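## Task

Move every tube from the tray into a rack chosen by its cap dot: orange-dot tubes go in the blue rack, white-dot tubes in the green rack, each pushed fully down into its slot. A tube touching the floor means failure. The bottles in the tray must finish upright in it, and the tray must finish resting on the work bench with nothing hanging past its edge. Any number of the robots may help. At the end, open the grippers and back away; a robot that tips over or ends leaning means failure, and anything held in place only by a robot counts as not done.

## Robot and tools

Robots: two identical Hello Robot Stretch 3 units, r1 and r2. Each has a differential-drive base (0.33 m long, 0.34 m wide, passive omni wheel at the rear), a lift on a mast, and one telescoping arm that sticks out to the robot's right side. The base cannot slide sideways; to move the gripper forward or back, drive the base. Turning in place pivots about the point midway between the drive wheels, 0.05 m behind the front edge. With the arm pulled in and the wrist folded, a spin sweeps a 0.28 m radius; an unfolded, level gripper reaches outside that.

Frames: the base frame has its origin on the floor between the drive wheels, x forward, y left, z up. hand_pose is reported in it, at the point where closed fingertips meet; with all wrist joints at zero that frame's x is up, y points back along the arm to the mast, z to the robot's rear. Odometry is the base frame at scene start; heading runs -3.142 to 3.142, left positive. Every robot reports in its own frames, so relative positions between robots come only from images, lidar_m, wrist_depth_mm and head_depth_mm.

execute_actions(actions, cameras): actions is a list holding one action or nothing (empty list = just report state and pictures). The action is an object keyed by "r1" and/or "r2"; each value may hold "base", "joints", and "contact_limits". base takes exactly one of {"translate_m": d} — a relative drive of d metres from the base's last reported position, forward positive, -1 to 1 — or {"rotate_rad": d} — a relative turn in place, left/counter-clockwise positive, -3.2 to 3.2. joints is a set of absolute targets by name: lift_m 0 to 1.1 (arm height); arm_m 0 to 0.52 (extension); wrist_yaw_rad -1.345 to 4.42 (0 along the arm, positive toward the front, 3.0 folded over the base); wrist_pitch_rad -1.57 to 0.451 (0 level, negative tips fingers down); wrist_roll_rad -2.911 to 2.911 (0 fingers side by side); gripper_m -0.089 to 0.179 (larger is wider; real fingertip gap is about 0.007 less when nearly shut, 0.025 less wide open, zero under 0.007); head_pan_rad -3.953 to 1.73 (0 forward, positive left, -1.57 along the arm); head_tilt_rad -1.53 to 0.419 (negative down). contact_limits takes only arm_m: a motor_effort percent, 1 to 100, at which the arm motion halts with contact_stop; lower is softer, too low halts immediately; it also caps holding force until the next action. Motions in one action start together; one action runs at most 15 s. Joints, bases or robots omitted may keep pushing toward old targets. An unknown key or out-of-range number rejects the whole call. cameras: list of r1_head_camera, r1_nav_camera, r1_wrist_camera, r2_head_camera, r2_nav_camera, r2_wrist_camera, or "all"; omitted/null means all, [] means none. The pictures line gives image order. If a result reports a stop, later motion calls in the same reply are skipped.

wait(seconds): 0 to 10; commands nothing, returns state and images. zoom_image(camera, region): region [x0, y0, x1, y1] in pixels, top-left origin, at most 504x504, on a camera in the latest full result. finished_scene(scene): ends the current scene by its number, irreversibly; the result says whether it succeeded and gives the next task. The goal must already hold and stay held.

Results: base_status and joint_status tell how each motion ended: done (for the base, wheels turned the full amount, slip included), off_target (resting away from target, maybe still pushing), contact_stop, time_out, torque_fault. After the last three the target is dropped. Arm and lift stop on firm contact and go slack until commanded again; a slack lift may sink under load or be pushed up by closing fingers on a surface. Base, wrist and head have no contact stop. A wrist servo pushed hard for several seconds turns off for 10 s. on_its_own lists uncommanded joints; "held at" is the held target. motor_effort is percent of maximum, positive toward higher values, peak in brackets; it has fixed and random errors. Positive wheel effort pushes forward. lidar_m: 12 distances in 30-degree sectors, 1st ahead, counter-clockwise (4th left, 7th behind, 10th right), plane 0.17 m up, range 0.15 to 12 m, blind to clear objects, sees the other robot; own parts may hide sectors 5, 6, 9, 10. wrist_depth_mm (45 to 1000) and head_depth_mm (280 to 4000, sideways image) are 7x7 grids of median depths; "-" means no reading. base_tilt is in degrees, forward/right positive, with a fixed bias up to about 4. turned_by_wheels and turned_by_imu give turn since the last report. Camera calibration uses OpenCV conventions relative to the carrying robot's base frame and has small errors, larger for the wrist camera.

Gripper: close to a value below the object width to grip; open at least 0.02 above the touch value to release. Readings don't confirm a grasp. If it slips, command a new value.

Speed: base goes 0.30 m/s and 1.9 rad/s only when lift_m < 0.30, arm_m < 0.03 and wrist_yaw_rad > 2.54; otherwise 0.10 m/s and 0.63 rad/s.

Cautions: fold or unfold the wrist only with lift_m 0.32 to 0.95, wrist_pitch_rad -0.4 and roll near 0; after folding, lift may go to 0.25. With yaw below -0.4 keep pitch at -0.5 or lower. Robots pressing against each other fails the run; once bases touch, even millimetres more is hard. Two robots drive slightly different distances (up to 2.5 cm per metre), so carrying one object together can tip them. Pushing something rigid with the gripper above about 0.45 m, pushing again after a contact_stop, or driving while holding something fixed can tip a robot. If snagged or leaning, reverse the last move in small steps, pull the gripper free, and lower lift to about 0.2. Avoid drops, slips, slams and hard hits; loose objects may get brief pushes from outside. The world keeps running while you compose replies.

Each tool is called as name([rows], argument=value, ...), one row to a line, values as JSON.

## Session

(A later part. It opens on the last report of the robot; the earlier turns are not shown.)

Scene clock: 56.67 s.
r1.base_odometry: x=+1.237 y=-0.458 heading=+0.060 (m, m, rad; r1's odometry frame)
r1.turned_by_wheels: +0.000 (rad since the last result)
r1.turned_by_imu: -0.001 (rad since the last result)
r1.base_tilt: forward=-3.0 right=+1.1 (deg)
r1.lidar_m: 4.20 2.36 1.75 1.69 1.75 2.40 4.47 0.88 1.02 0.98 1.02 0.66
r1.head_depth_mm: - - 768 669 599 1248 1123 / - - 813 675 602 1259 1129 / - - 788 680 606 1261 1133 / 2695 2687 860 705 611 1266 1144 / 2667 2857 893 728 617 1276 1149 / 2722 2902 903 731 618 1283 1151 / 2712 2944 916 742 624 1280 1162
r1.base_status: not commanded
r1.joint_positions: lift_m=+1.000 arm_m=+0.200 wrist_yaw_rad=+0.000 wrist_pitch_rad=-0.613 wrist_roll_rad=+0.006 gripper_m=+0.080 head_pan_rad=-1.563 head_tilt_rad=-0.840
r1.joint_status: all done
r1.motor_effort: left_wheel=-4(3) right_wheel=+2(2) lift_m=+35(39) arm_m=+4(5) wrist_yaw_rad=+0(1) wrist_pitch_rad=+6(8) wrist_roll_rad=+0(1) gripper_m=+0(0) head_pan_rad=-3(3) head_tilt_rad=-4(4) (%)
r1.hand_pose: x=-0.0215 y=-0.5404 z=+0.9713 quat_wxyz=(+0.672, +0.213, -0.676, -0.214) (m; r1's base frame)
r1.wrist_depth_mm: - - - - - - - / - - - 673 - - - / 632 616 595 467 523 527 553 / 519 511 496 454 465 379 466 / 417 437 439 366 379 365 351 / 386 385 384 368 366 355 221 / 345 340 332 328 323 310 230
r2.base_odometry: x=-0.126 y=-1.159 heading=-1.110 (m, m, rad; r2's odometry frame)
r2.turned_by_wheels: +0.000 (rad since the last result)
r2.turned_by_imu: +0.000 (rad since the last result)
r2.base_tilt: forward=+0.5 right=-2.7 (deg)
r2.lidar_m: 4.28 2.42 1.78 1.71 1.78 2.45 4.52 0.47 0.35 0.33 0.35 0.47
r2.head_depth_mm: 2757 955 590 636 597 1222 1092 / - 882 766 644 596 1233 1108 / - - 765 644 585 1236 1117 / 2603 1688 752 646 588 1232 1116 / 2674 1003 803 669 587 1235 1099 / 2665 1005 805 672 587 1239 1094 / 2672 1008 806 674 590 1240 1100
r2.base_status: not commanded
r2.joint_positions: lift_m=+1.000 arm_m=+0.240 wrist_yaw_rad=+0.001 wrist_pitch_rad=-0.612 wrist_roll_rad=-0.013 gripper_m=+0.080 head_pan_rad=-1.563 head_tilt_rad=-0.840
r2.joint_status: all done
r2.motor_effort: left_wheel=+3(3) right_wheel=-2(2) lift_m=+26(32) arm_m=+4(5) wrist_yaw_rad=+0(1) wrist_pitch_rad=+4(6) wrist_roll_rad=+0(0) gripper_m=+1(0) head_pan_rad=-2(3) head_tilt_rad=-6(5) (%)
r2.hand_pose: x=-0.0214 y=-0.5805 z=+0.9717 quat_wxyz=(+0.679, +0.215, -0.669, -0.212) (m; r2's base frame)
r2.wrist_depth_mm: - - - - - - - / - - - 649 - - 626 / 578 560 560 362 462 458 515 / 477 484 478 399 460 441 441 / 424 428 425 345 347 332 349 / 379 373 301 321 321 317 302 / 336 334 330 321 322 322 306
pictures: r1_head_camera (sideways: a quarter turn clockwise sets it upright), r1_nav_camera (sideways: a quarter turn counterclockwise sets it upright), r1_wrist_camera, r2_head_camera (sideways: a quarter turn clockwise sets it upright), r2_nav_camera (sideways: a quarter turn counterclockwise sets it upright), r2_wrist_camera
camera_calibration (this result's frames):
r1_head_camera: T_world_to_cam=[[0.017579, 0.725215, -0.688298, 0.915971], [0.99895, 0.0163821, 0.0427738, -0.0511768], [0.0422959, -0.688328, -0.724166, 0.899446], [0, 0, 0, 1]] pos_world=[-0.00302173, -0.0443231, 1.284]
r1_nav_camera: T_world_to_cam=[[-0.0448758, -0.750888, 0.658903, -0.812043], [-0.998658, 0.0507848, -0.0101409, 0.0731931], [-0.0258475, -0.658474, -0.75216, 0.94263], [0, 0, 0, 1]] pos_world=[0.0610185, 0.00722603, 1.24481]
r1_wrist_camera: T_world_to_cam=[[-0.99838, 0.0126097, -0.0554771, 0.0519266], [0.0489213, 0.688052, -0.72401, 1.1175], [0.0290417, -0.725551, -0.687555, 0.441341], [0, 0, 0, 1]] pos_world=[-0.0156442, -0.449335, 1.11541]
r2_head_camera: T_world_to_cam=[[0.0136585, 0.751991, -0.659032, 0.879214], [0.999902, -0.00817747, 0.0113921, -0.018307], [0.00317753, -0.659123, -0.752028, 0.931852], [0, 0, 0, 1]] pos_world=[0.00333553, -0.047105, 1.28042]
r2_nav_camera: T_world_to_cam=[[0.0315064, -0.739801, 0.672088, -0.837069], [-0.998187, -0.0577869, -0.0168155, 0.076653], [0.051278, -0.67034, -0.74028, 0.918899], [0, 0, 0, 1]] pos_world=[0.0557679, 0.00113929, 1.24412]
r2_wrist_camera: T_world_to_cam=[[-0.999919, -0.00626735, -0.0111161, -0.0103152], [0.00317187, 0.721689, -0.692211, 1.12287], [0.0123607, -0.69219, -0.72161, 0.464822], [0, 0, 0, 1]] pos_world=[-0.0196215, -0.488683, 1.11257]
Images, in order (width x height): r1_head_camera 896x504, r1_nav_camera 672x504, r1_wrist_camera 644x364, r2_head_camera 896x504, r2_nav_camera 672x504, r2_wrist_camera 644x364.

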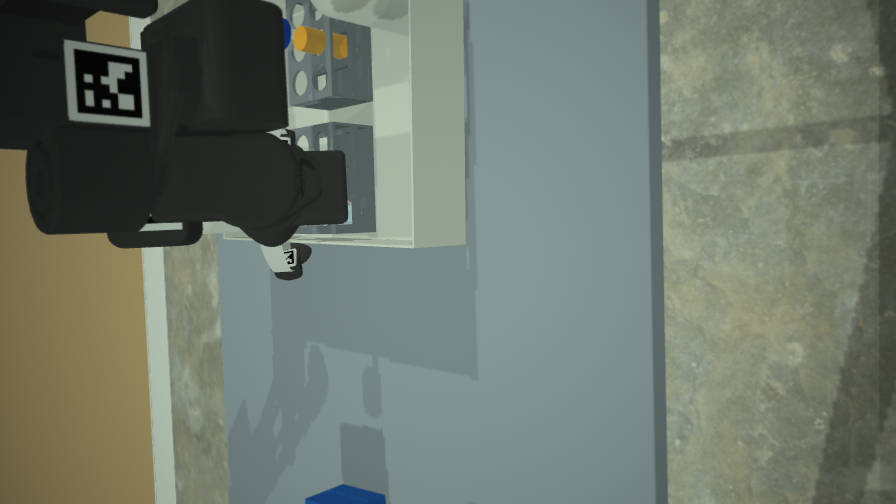

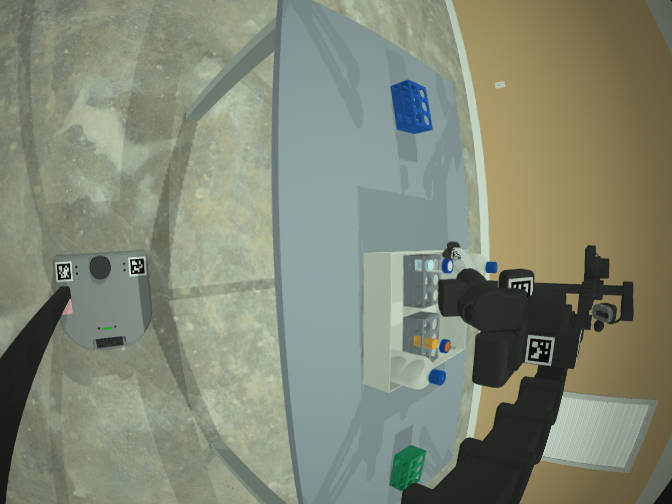

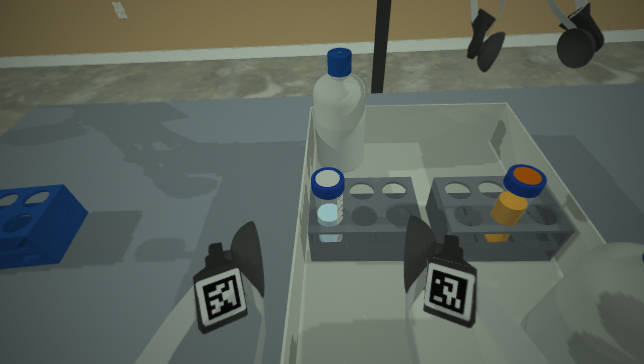

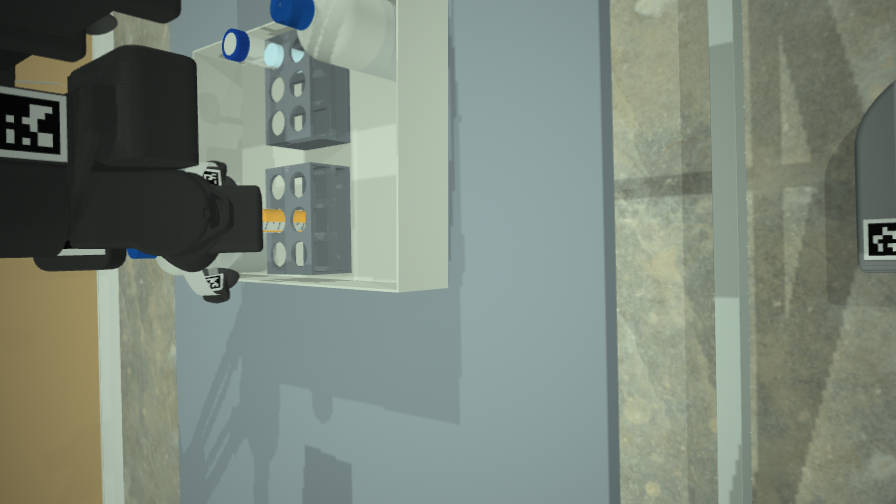

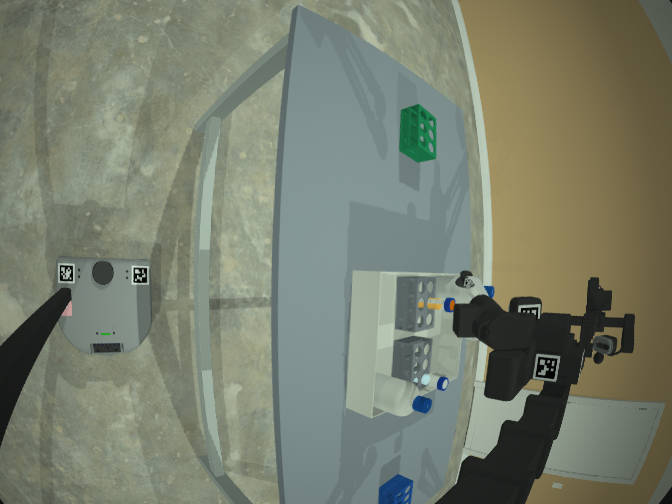

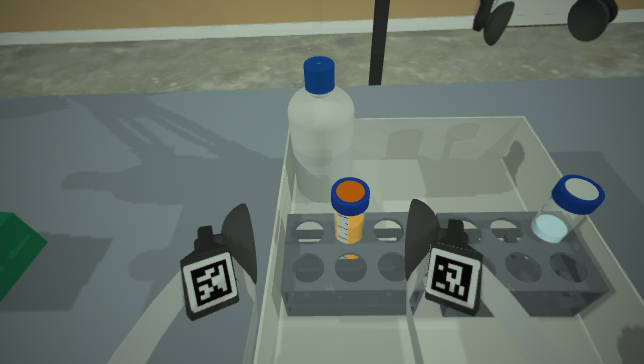

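execute_actions([
  {"r1":{"joints":{"lift_m":0.96,"arm_m":0.32}},"r2":{"base":{"translate_m":-0.016},"joints":{"lift_m":0.96,"arm_m":0.33}}},
], cameras=["r1_wrist_camera","r2_wrist_camera","r1_head_camera","r2_head_camera"])

Scene clock: 65.53 s.
r1.base_odometry: x=+1.237 y=-0.458 heading=+0.060 (m, m, rad; r1's odometry frame)
r1.turned_by_wheels: +0.000 (rad since the last result)
r1.turned_by_imu: -0.001 (rad since the last result)
r1.base_tilt: forward=-3.0 right=+1.1 (deg)
r1.lidar_m: 4.21 2.37 1.75 1.69 1.76 2.41 4.46 0.88 1.02 0.98 1.02 0.66
r1.head_depth_mm: - 1059 765 668 598 1248 1129 / - - 830 675 602 1257 1131 / - - 793 682 606 1258 1132 / 2673 2827 865 704 609 1273 1148 / 2719 2862 896 731 615 1270 1149 / 2675 2871 907 736 621 1285 1153 / 2728 2879 916 743 627 1278 1160
r1.base_status: not commanded
r1.joint_positions: lift_m=+0.960 arm_m=+0.320 wrist_yaw_rad=+0.000 wrist_pitch_rad=-0.614 wrist_roll_rad=+0.006 gripper_m=+0.080 head_pan_rad=-1.563 head_tilt_rad=-0.840
r1.joint_status: all done
r1.motor_effort: left_wheel=-2(3) right_wheel=+3(2) lift_m=+22(33) arm_m=+4(3) wrist_yaw_rad=+0(1) wrist_pitch_rad=+6(6) wrist_roll_rad=+0(1) gripper_m=+0(0) head_pan_rad=-2(2) head_tilt_rad=-4(4) (%)
r1.hand_pose: x=-0.0215 y=-0.6602 z=+0.9317 quat_wxyz=(+0.672, +0.213, -0.676, -0.215) (m; r1's base frame)
r1.wrist_depth_mm: - - - - - - 204 / - - - - - - - / 560 545 529 315 401 404 446 / 459 452 441 370 417 414 183 / 394 385 387 370 375 358 207 / 342 338 340 249 269 262 228 / 304 302 294 260 259 268 248
r2.base_odometry: x=-0.133 y=-1.144 heading=-1.110 (m, m, rad; r2's odometry frame)
r2.turned_by_wheels: +0.000 (rad since the last result)
r2.turned_by_imu: -0.001 (rad since the last result)
r2.base_tilt: forward=+0.3 right=-2.8 (deg)
r2.lidar_m: 4.29 2.43 1.78 1.72 1.78 2.45 4.51 0.47 0.35 0.33 0.35 0.48
r2.head_depth_mm: - - 578 635 596 1232 1092 / - 891 762 642 595 1224 1109 / - 890 755 645 584 1225 1110 / 2621 795 752 643 585 1227 1110 / 2647 1003 779 669 587 1231 1093 / 2636 1001 802 672 589 1232 1100 / 2679 1012 809 674 590 1243 1097
r2.base_status: done
r2.joint_positions: lift_m=+0.960 arm_m=+0.330 wrist_yaw_rad=+0.001 wrist_pitch_rad=-0.612 wrist_roll_rad=-0.013 gripper_m=+0.080 head_pan_rad=-1.563 head_tilt_rad=-0.840
r2.joint_status: all done
r2.motor_effort: left_wheel=+3(4) right_wheel=-2(7) lift_m=+20(28) arm_m=+3(5) wrist_yaw_rad=+0(0) wrist_pitch_rad=+4(4) wrist_roll_rad=+0(0) gripper_m=-1(0) head_pan_rad=-2(2) head_tilt_rad=-7(7) (%)
r2.hand_pose: x=-0.0214 y=-0.6704 z=+0.9319 quat_wxyz=(+0.679, +0.215, -0.669, -0.212) (m; r2's base frame)
r2.wrist_depth_mm: - - - - - - - / - - - - - - 530 / 506 496 489 259 482 464 188 / 435 423 421 289 379 375 170 / 374 366 360 330 360 353 307 / 334 331 264 224 279 274 248 / 295 295 263 234 252 235 227
pictures: r1_head_camera (sideways: a quarter turn clockwise sets it upright), r1_wrist_camera, r2_head_camera (sideways: a quarter turn clockwise sets it upright), r2_wrist_camera
camera_calibration (this result's frames):
r1_head_camera: T_world_to_cam=[[0.0175837, 0.725215, -0.688298, 0.91597], [0.998951, 0.0163756, 0.0427738, -0.0511768], [0.0422915, -0.688328, -0.724166, 0.899446], [0, 0, 0, 1]] pos_world=[-0.00302202, -0.0443231, 1.284]
r1_wrist_camera: T_world_to_cam=[[-0.99838, 0.0126776, -0.0554677, 0.0512742], [0.0489395, 0.688595, -0.723493, 1.17121], [0.0290227, -0.725036, -0.6881, 0.328008], [0, 0, 0, 1]] pos_world=[-0.0156469, -0.56932, 1.07591]
r2_head_camera: T_world_to_cam=[[0.0136587, 0.751991, -0.659032, 0.879214], [0.999902, -0.00817771, 0.0113921, -0.018307], [0.00317737, -0.659123, -0.752028, 0.931852], [0, 0, 0, 1]] pos_world=[0.00333552, -0.047105, 1.28042]
r2_wrist_camera: T_world_to_cam=[[-0.999919, -0.00624936, -0.011119, -0.0113086], [0.00317964, 0.722093, -0.691788, 1.16008], [0.0123522, -0.691768, -0.722015, 0.374541], [0, 0, 0, 1]] pos_world=[-0.0196227, -0.578661, 1.07283]
Images, in order (width x height): r1_head_camera 896x504, r1_wrist_camera 644x364, r2_head_camera 896x504, r2_wrist_camera 644x364.

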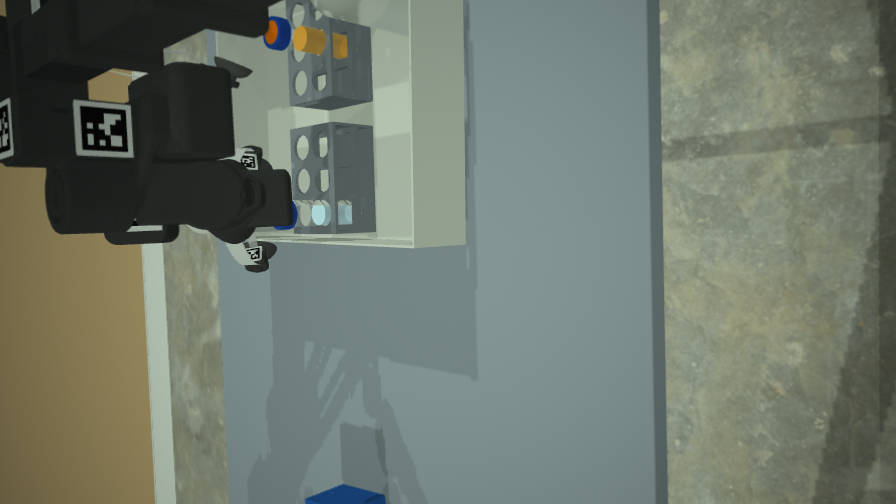

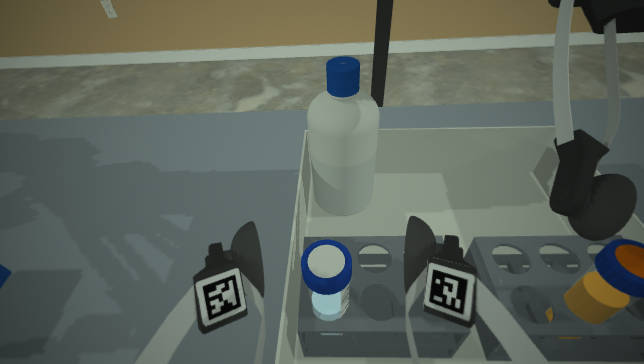

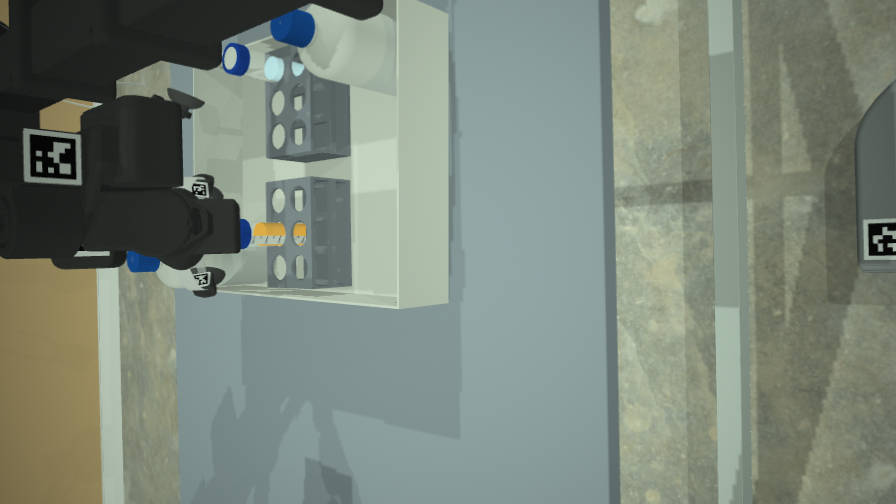

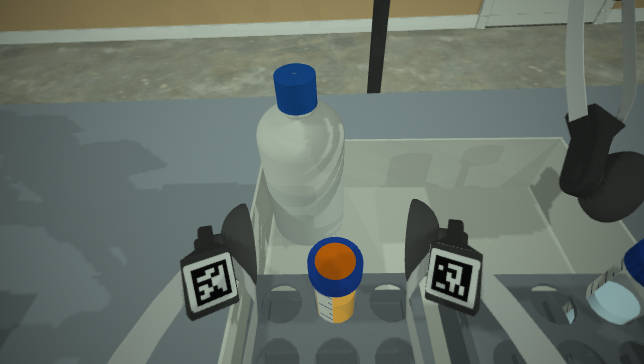

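execute_actions([
  {"r1":{"base":{"translate_m":0.004},"joints":{"lift_m":0.918,"arm_m":0.345,"gripper_m":0.07}},"r2":{"joints":{"lift_m":0.918,"arm_m":0.342,"gripper_m":0.07}}},
], cameras=["r1_wrist_camera","r2_wrist_camera","r1_nav_camera","r2_nav_camera"])

Scene clock: 71.40 s.
r1.base_odometry: x=+1.241 y=-0.457 heading=+0.060 (m, m, rad; r1's odometry frame)
r1.turned_by_wheels: +0.000 (rad since the last result)
r1.turned_by_imu: -0.001 (rad since the last result)
r1.base_tilt: forward=-3.1 right=+1.0 (deg)
r1.lidar_m: 4.20 2.37 1.75 1.69 1.76 2.40 4.45 0.89 1.02 0.98 1.02 0.65
r1.head_depth_mm: 706 - 783 668 598 1247 1126 / 980 - 805 673 601 1255 1126 / 2636 - 796 681 605 1265 1134 / 2729 2778 835 705 614 1270 1144 / 2722 2807 896 728 616 1269 1154 / 2731 2881 903 736 619 1280 1156 / 2730 2922 910 741 624 1268 1167
r1.base_status: done
r1.joint_positions: lift_m=+0.918 arm_m=+0.345 wrist_yaw_rad=+0.000 wrist_pitch_rad=-0.614 wrist_roll_rad=+0.006 gripper_m=+0.070 head_pan_rad=-1.563 head_tilt_rad=-0.840
r1.joint_status: all done
r1.motor_effort: left_wheel=-3(5) right_wheel=+3(9) lift_m=+23(28) arm_m=+4(4) wrist_yaw_rad=+0(0) wrist_pitch_rad=+6(6) wrist_roll_rad=+0(0) gripper_m=-1(50) head_pan_rad=-2(2) head_tilt_rad=-4(4) (%)
r1.hand_pose: x=-0.0215 y=-0.6852 z=+0.8897 quat_wxyz=(+0.672, +0.213, -0.676, -0.215) (m; r1's base frame)
r1.wrist_depth_mm: - - - - - - - / - - - 261 - - - / 475 473 459 284 355 352 339 / 400 393 384 326 359 362 328 / 343 334 337 262 325 300 232 / 297 292 - 200 221 226 209 / 263 262 253 197 199 208 193
r2.base_odometry: x=-0.133 y=-1.144 heading=-1.110 (m, m, rad; r2's odometry frame)
r2.turned_by_wheels: +0.000 (rad since the last result)
r2.turned_by_imu: -0.001 (rad since the last result)
r2.base_tilt: forward=+0.3 right=-2.7 (deg)
r2.lidar_m: 4.29 2.42 1.77 1.71 1.78 2.45 4.50 0.47 0.35 0.33 0.35 0.47
r2.head_depth_mm: 693 - - 635 595 1221 1096 / 1653 787 763 641 595 1229 1111 / - - 755 644 587 1228 1110 / 2602 772 754 647 587 1223 1114 / 2672 999 781 667 587 1235 1102 / 2661 1008 801 671 588 1241 1096 / 2684 1011 806 673 591 1242 1095
r2.base_status: not commanded
r2.joint_positions: lift_m=+0.918 arm_m=+0.342 wrist_yaw_rad=+0.001 wrist_pitch_rad=-0.612 wrist_roll_rad=-0.013 gripper_m=+0.070 head_pan_rad=-1.563 head_tilt_rad=-0.840
r2.joint_status: all done
r2.motor_effort: left_wheel=+3(2) right_wheel=-2(1) lift_m=+19(18) arm_m=+3(4) wrist_yaw_rad=+0(0) wrist_pitch_rad=+4(4) wrist_roll_rad=+0(0) gripper_m=-1(47) head_pan_rad=-2(2) head_tilt_rad=-6(6) (%)
r2.hand_pose: x=-0.0214 y=-0.6824 z=+0.8899 quat_wxyz=(+0.679, +0.215, -0.669, -0.212) (m; r2's base frame)
r2.wrist_depth_mm: - - - - - - - / - - 490 222 502 481 459 / 438 428 406 230 330 325 305 / 376 366 346 269 345 342 293 / 321 317 318 168 315 300 282 / 289 285 244 200 235 223 213 / 255 255 200 194 194 217 187
pictures: r1_nav_camera (sideways: a quarter turn counterclockwise sets it upright), r1_wrist_camera, r2_nav_camera (sideways: a quarter turn counterclockwise sets it upright), r2_wrist_camera
camera_calibration (this result's frames):
r1_nav_camera: T_world_to_cam=[[-0.0448806, -0.750888, 0.658903, -0.812043], [-0.998658, 0.0507912, -0.0101409, 0.0731931], [-0.0258518, -0.658474, -0.75216, 0.94263], [0, 0, 0, 1]] pos_world=[0.0610185, 0.00722567, 1.24481]
r1_wrist_camera: T_world_to_cam=[[-0.99838, 0.0126857, -0.0554656, 0.0492635], [0.0489392, 0.688704, -0.723389, 1.15798], [0.0290227, -0.724932, -0.688209, 0.281152], [0, 0, 0, 1]] pos_world=[-0.0156469, -0.594316, 1.0339]
r2_nav_camera: T_world_to_cam=[[0.0315061, -0.739801, 0.672088, -0.837069], [-0.998187, -0.0577865, -0.0168155, 0.076653], [0.0512777, -0.67034, -0.74028, 0.918899], [0, 0, 0, 1]] pos_world=[0.0557679, 0.00113928, 1.24412]
r2_wrist_camera: T_world_to_cam=[[-0.999919, -0.00624788, -0.0111195, -0.0118493], [0.00317987, 0.72216, -0.691719, 1.13966], [0.0123519, -0.691698, -0.722082, 0.33602], [0, 0, 0, 1]] pos_world=[-0.0196227, -0.590665, 1.03082]
Images, in order (width x height): r1_nav_camera 672x504, r1_wrist_camera 644x364, r2_nav_camera 672x504, r2_wrist_camera 644x364.

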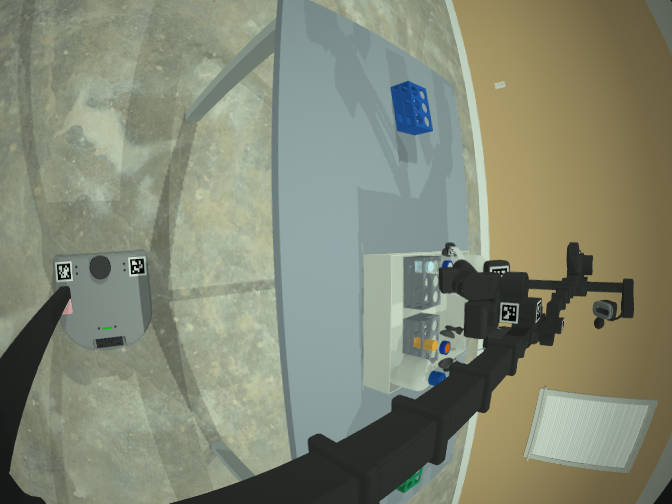

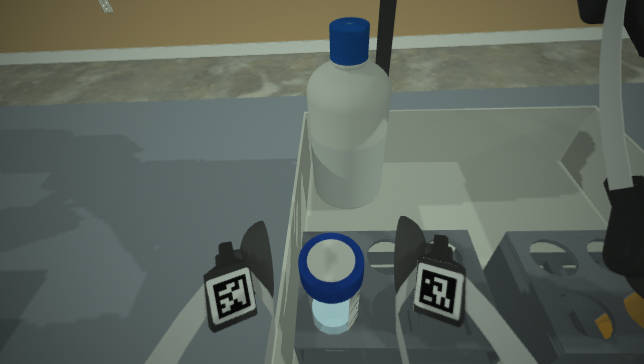

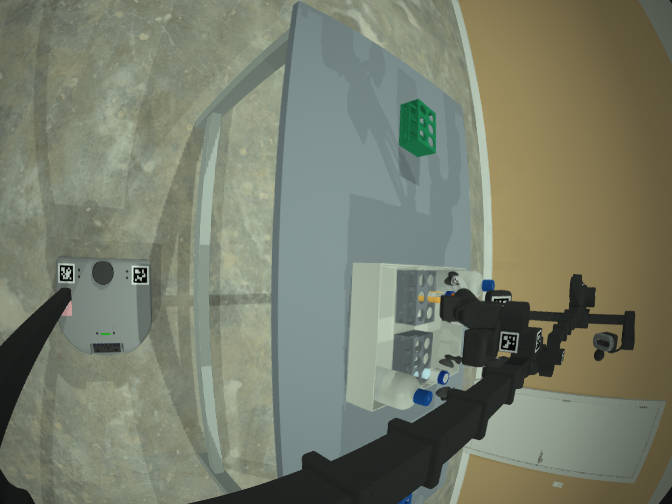

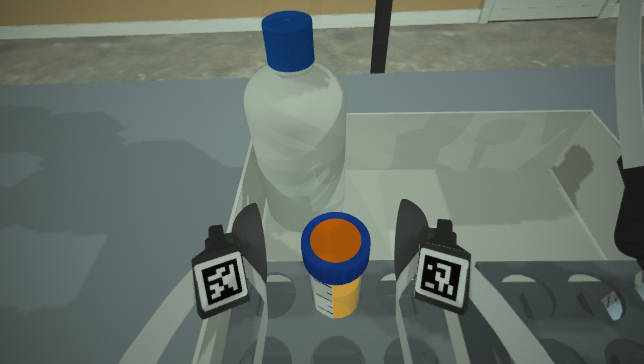

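execute_actions([
  {"r1":{"joints":{"lift_m":0.904,"arm_m":0.348,"gripper_m":0.055}},"r2":{"base":{"translate_m":-0.002},"joints":{"lift_m":0.907,"arm_m":0.345,"gripper_m":0.055}}},
], cameras=["r1_wrist_camera","r2_wrist_camera"])

execute_actions([
  {"r1":{"joints":{"gripper_m":0.005}},"r2":{"joints":{"gripper_m":0.005}}},
])

Scene clock: 78.47 s.
r1.base_odometry: x=+1.241 y=-0.457 heading=+0.060 (m, m, rad; r1's odometry frame)
r1.turned_by_wheels: +0.000 (rad since the last result)
r1.turned_by_imu: -0.001 (rad since the last result)
r1.base_tilt: forward=-3.1 right=+1.0 (deg)
r1.lidar_m: 4.20 2.36 1.75 1.69 1.75 2.41 4.46 0.89 1.02 0.98 1.02 0.65
r1.head_depth_mm: 700 - - 671 598 1246 1128 / 748 - 793 675 601 1262 1132 / 2678 - 797 680 607 1269 1142 / 2711 2822 846 707 609 1272 1138 / 2680 2820 897 731 617 1288 1150 / 2707 2886 902 735 620 1287 1153 / 2750 2916 912 739 627 1269 1162
r1.base_status: not commanded
r1.joint_positions: lift_m=+0.904 arm_m=+0.348 wrist_yaw_rad=+0.000 wrist_pitch_rad=-0.614 wrist_roll_rad=+0.006 gripper_m=+0.055 head_pan_rad=-1.563 head_tilt_rad=-0.840
r1.joint_status: all done
r1.motor_effort: left_wheel=-3(3) right_wheel=+2(3) lift_m=+23(22) arm_m=+4(7) wrist_yaw_rad=+0(0) wrist_pitch_rad=+6(6) wrist_roll_rad=+0(1) gripper_m=+0(64) head_pan_rad=-2(3) head_tilt_rad=-4(4) (%)
r1.hand_pose: x=-0.0215 y=-0.6882 z=+0.8757 quat_wxyz=(+0.672, +0.213, -0.676, -0.215) (m; r1's base frame)
r1.wrist_depth_mm: - - - - - - - / - - - 248 500 - 486 / 457 446 434 278 346 348 326 / 377 367 363 316 342 339 317 / 322 319 315 163 253 245 227 / 281 277 284 168 - 212 197 / 250 247 237 189 198 200 184
r2.base_odometry: x=-0.134 y=-1.143 heading=-1.110 (m, m, rad; r2's odometry frame)
r2.turned_by_wheels: +0.000 (rad since the last result)
r2.turned_by_imu: +0.000 (rad since the last result)
r2.base_tilt: forward=+0.4 right=-2.7 (deg)
r2.lidar_m: 4.30 2.42 1.78 1.71 1.78 2.44 4.48 0.47 0.35 0.33 0.35 0.47
r2.head_depth_mm: 2542 - - 623 595 1226 1086 / 701 891 766 643 595 1230 1108 / 2526 - 765 642 586 1229 1112 / 2605 769 758 645 587 1231 1114 / 2647 1000 781 655 588 1243 1097 / 2635 1007 803 670 588 1233 1097 / 2651 1010 805 673 590 1239 1097
r2.base_status: done
r2.joint_positions: lift_m=+0.907 arm_m=+0.345 wrist_yaw_rad=+0.001 wrist_pitch_rad=-0.612 wrist_roll_rad=-0.013 gripper_m=+0.055 head_pan_rad=-1.563 head_tilt_rad=-0.840
r2.joint_status: all done
r2.motor_effort: left_wheel=+2(6) right_wheel=-1(5) lift_m=+20(22) arm_m=+4(3) wrist_yaw_rad=+0(0) wrist_pitch_rad=+4(4) wrist_roll_rad=+0(0) gripper_m=-1(61) head_pan_rad=-2(2) head_tilt_rad=-7(7) (%)
r2.hand_pose: x=-0.0214 y=-0.6854 z=+0.8789 quat_wxyz=(+0.679, +0.215, -0.669, -0.212) (m; r2's base frame)
r2.wrist_depth_mm: - - - - - - - / - 504 465 213 472 468 437 / 412 415 383 226 316 316 296 / 359 348 330 266 334 330 287 / 309 308 295 155 300 289 276 / 273 272 - 186 225 210 202 / 244 245 184 183 184 197 177
pictures: r1_wrist_camera, r2_wrist_camera
camera_calibration (this result's frames):
r1_wrist_camera: T_world_to_cam=[[-0.99838, 0.0126886, -0.055465, 0.0485254], [0.0489393, 0.688739, -0.723356, 1.1499], [0.0290225, -0.724898, -0.688244, 0.269389], [0, 0, 0, 1]] pos_world=[-0.0156469, -0.597318, 1.01988]
r2_wrist_camera: T_world_to_cam=[[-0.999919, -0.00624753, -0.0111199, -0.0119897], [0.00317977, 0.722195, -0.691682, 1.1342], [0.012352, -0.691662, -0.722116, 0.326057], [0, 0, 0, 1]] pos_world=[-0.0196227, -0.593664, 1.01982]
Images, in order (width x height): r1_wrist_camera 644x364, r2_wrist_camera 644x364.

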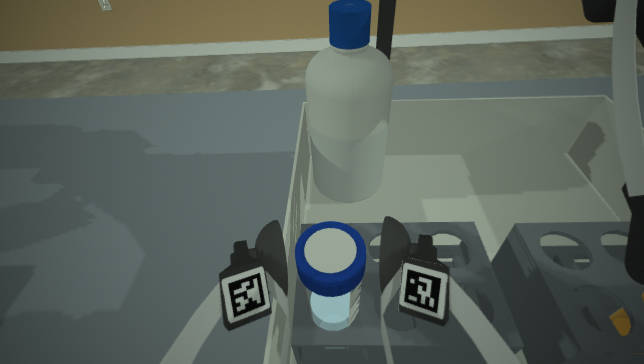

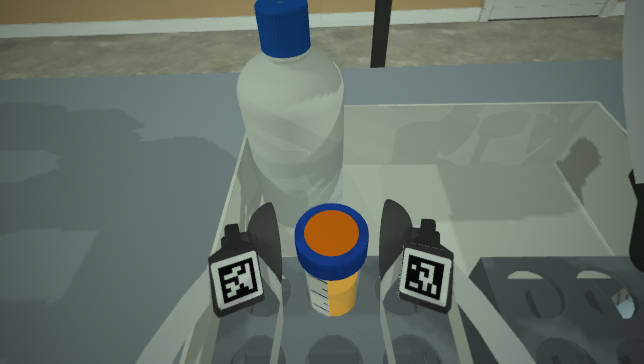

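Scene clock: 79.47 s.
r1.base_odometry: x=+1.241 y=-0.457 heading=+0.060 (m, m, rad; r1's odometry frame)
r1.turned_by_wheels: +0.000 (rad since the last result)
r1.turned_by_imu: +0.000 (rad since the last result)
r1.base_tilt: forward=-3.0 right=+1.2 (deg)
r1.lidar_m: 4.21 2.37 1.75 1.69 1.75 2.40 4.47 0.89 1.02 0.98 1.02 0.65
r1.head_depth_mm: 701 - - 671 598 1244 1128 / 748 - 794 675 602 1249 1130 / 2697 - 794 681 607 1265 1134 / 2698 2801 850 706 613 1275 1148 / 2708 2849 896 731 618 1271 1150 / 2734 2823 907 737 620 1289 1157 / 2710 2915 915 740 625 1273 1159
r1.base_status: not commanded
r1.joint_positions: lift_m=+0.904 arm_m=+0.348 wrist_yaw_rad=+0.000 wrist_pitch_rad=-0.615 wrist_roll_rad=+0.006 gripper_m=+0.006 head_pan_rad=-1.563 head_tilt_rad=-0.840
r1.joint_status: all done
r1.motor_effort: left_wheel=-3(3) right_wheel=+3(3) lift_m=+23(23) arm_m=+4(3) wrist_yaw_rad=+0(0) wrist_pitch_rad=+7(7) wrist_roll_rad=+1(0) gripper_m=-12(94) head_pan_rad=-2(2) head_tilt_rad=-4(4) (%)
r1.hand_pose: x=-0.0215 y=-0.6880 z=+0.8754 quat_wxyz=(+0.672, +0.214, -0.676, -0.215) (m; r1's base frame)
r1.wrist_depth_mm: - - - - - - - / - - - 247 489 - 467 / 455 446 432 279 346 350 324 / 378 370 362 319 344 338 318 / 324 319 310 157 252 244 242 / 281 276 277 145 - 212 199 / 249 246 237 189 196 200 183
r2.base_odometry: x=-0.134 y=-1.143 heading=-1.110 (m, m, rad; r2's odometry frame)
r2.turned_by_wheels: +0.000 (rad since the last result)
r2.turned_by_imu: +0.000 (rad since the last result)
r2.base_tilt: forward=+0.4 right=-2.8 (deg)
r2.lidar_m: 4.29 2.43 1.77 1.71 1.78 2.44 4.51 0.47 0.35 0.33 0.35 0.48
r2.head_depth_mm: 2573 - - 620 596 1221 1089 / 702 893 765 643 595 1227 1117 / 2515 - 768 642 585 1226 1115 / 2584 773 755 647 586 1232 1115 / 2691 1005 783 657 587 1235 1096 / 2679 1002 802 671 587 1231 1101 / 2645 1002 807 674 589 1233 1100
r2.base_status: not commanded
r2.joint_positions: lift_m=+0.907 arm_m=+0.345 wrist_yaw_rad=+0.001 wrist_pitch_rad=-0.614 wrist_roll_rad=-0.013 gripper_m=+0.006 head_pan_rad=-1.563 head_tilt_rad=-0.840
r2.joint_status: all done
r2.motor_effort: left_wheel=+2(3) right_wheel=-2(2) lift_m=+20(20) arm_m=+3(3) wrist_yaw_rad=+0(0) wrist_pitch_rad=+5(5) wrist_roll_rad=+0(0) gripper_m=-12(86) head_pan_rad=-2(2) head_tilt_rad=-6(6) (%)
r2.hand_pose: x=-0.0214 y=-0.6851 z=+0.8785 quat_wxyz=(+0.679, +0.216, -0.669, -0.212) (m; r2's base frame)
r2.wrist_depth_mm: - - - - - - - / 502 495 458 211 469 459 456 / 418 411 383 228 318 314 295 / 356 353 327 266 331 330 285 / 308 306 291 149 299 288 277 / 272 270 261 170 245 210 201 / 244 243 184 186 183 178 178
pictures: r1_head_camera (sideways: a quarter turn clockwise sets it upright), r1_nav_camera (sideways: a quarter turn counterclockwise sets it upright), r1_wrist_camera, r2_head_camera (sideways: a quarter turn clockwise sets it upright), r2_nav_camera (sideways: a quarter turn counterclockwise sets it upright), r2_wrist_camera
camera_calibration (this result's frames):
r1_head_camera: T_world_to_cam=[[0.0175838, 0.725215, -0.688298, 0.91597], [0.998951, 0.0163755, 0.0427738, -0.0511768], [0.0422914, -0.688328, -0.724166, 0.899446], [0, 0, 0, 1]] pos_world=[-0.00302202, -0.0443231, 1.284]
r1_nav_camera: T_world_to_cam=[[-0.0448807, -0.750888, 0.658903, -0.812043], [-0.998658, 0.0507913, -0.0101409, 0.0731931], [-0.0258519, -0.658474, -0.75216, 0.94263], [0, 0, 0, 1]] pos_world=[0.0610185, 0.00722567, 1.24481]
r1_wrist_camera: T_world_to_cam=[[-0.99838, 0.0127606, -0.0554484, 0.0485436], [0.0489388, 0.689691, -0.722448, 1.14942], [0.0290234, -0.723992, -0.689198, 0.27083], [0, 0, 0, 1]] pos_world=[-0.0156468, -0.597288, 1.01975]
r2_head_camera: T_world_to_cam=[[0.0136587, 0.751991, -0.659032, 0.879214], [0.999902, -0.00817771, 0.0113921, -0.018307], [0.00317737, -0.659123, -0.752028, 0.931852], [0, 0, 0, 1]] pos_world=[0.00333552, -0.047105, 1.28042]
r2_nav_camera: T_world_to_cam=[[0.0315062, -0.739801, 0.672088, -0.837069], [-0.998187, -0.0577866, -0.0168155, 0.076653], [0.0512778, -0.67034, -0.74028, 0.918899], [0, 0, 0, 1]] pos_world=[0.0557679, 0.00113928, 1.24412]
r2_wrist_camera: T_world_to_cam=[[-0.999919, -0.00622618, -0.0111299, -0.0119688], [0.00317917, 0.723478, -0.69034, 1.13342], [0.0123504, -0.690319, -0.723399, 0.328057], [0, 0, 0, 1]] pos_world=[-0.0196228, -0.593615, 1.01963]
Images, in order (width x height): r1_head_camera 896x504, r1_nav_camera 672x504, r1_wrist_camera 644x364, r2_head_camera 896x504, r2_nav_camera 672x504, r2_wrist_camera 644x364.

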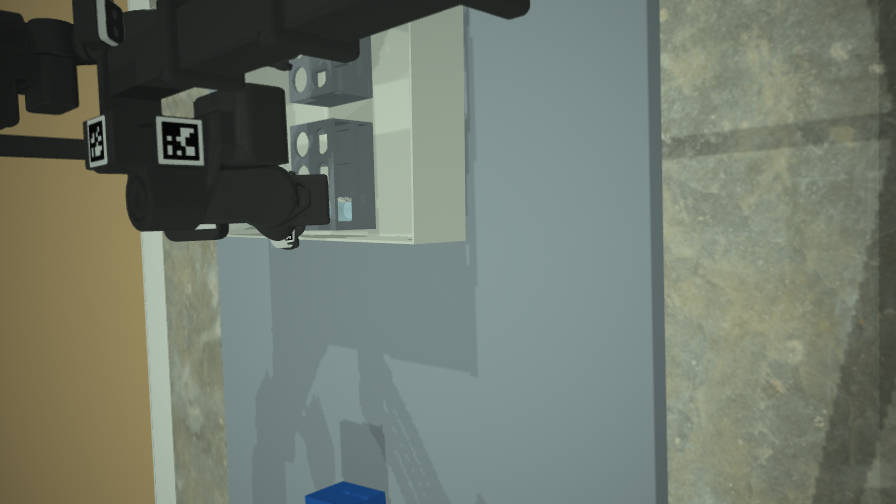

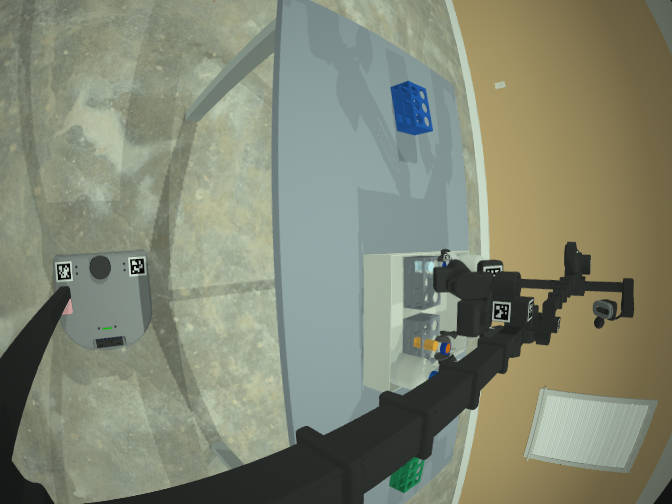

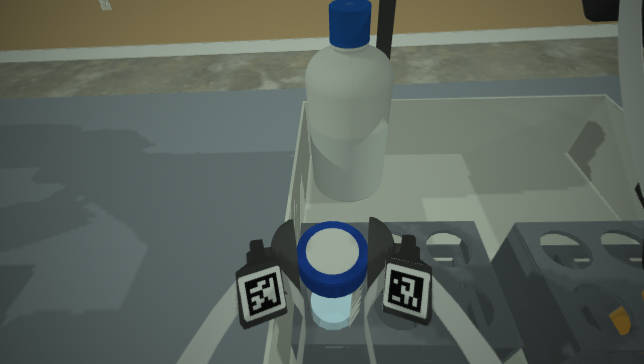

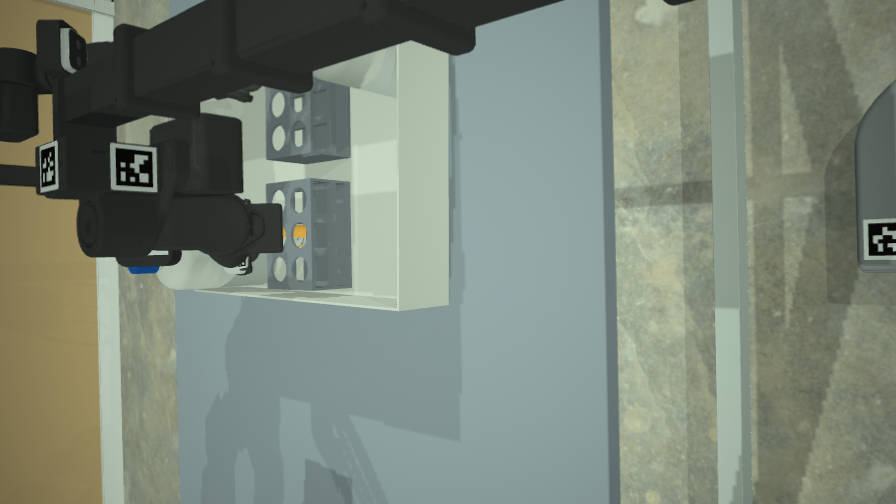

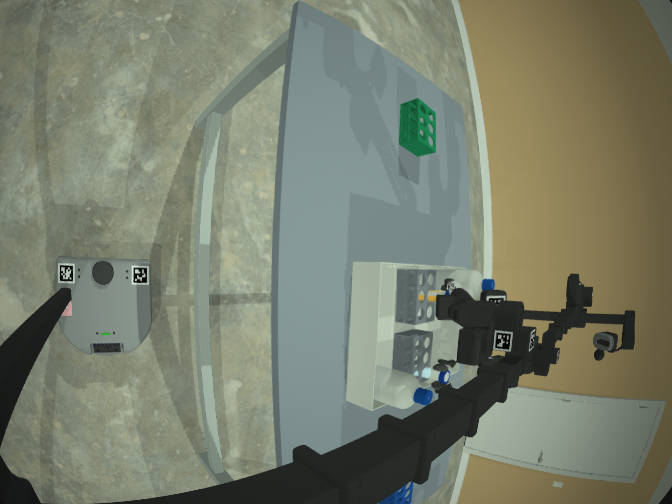

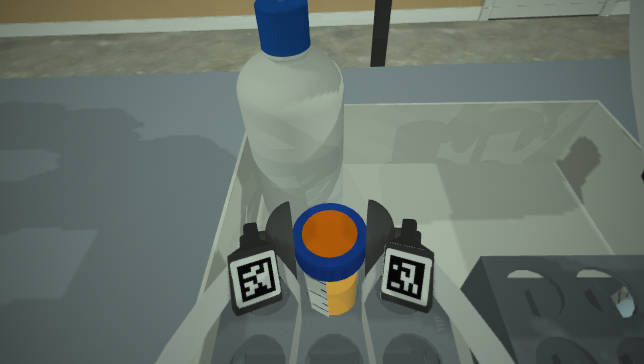

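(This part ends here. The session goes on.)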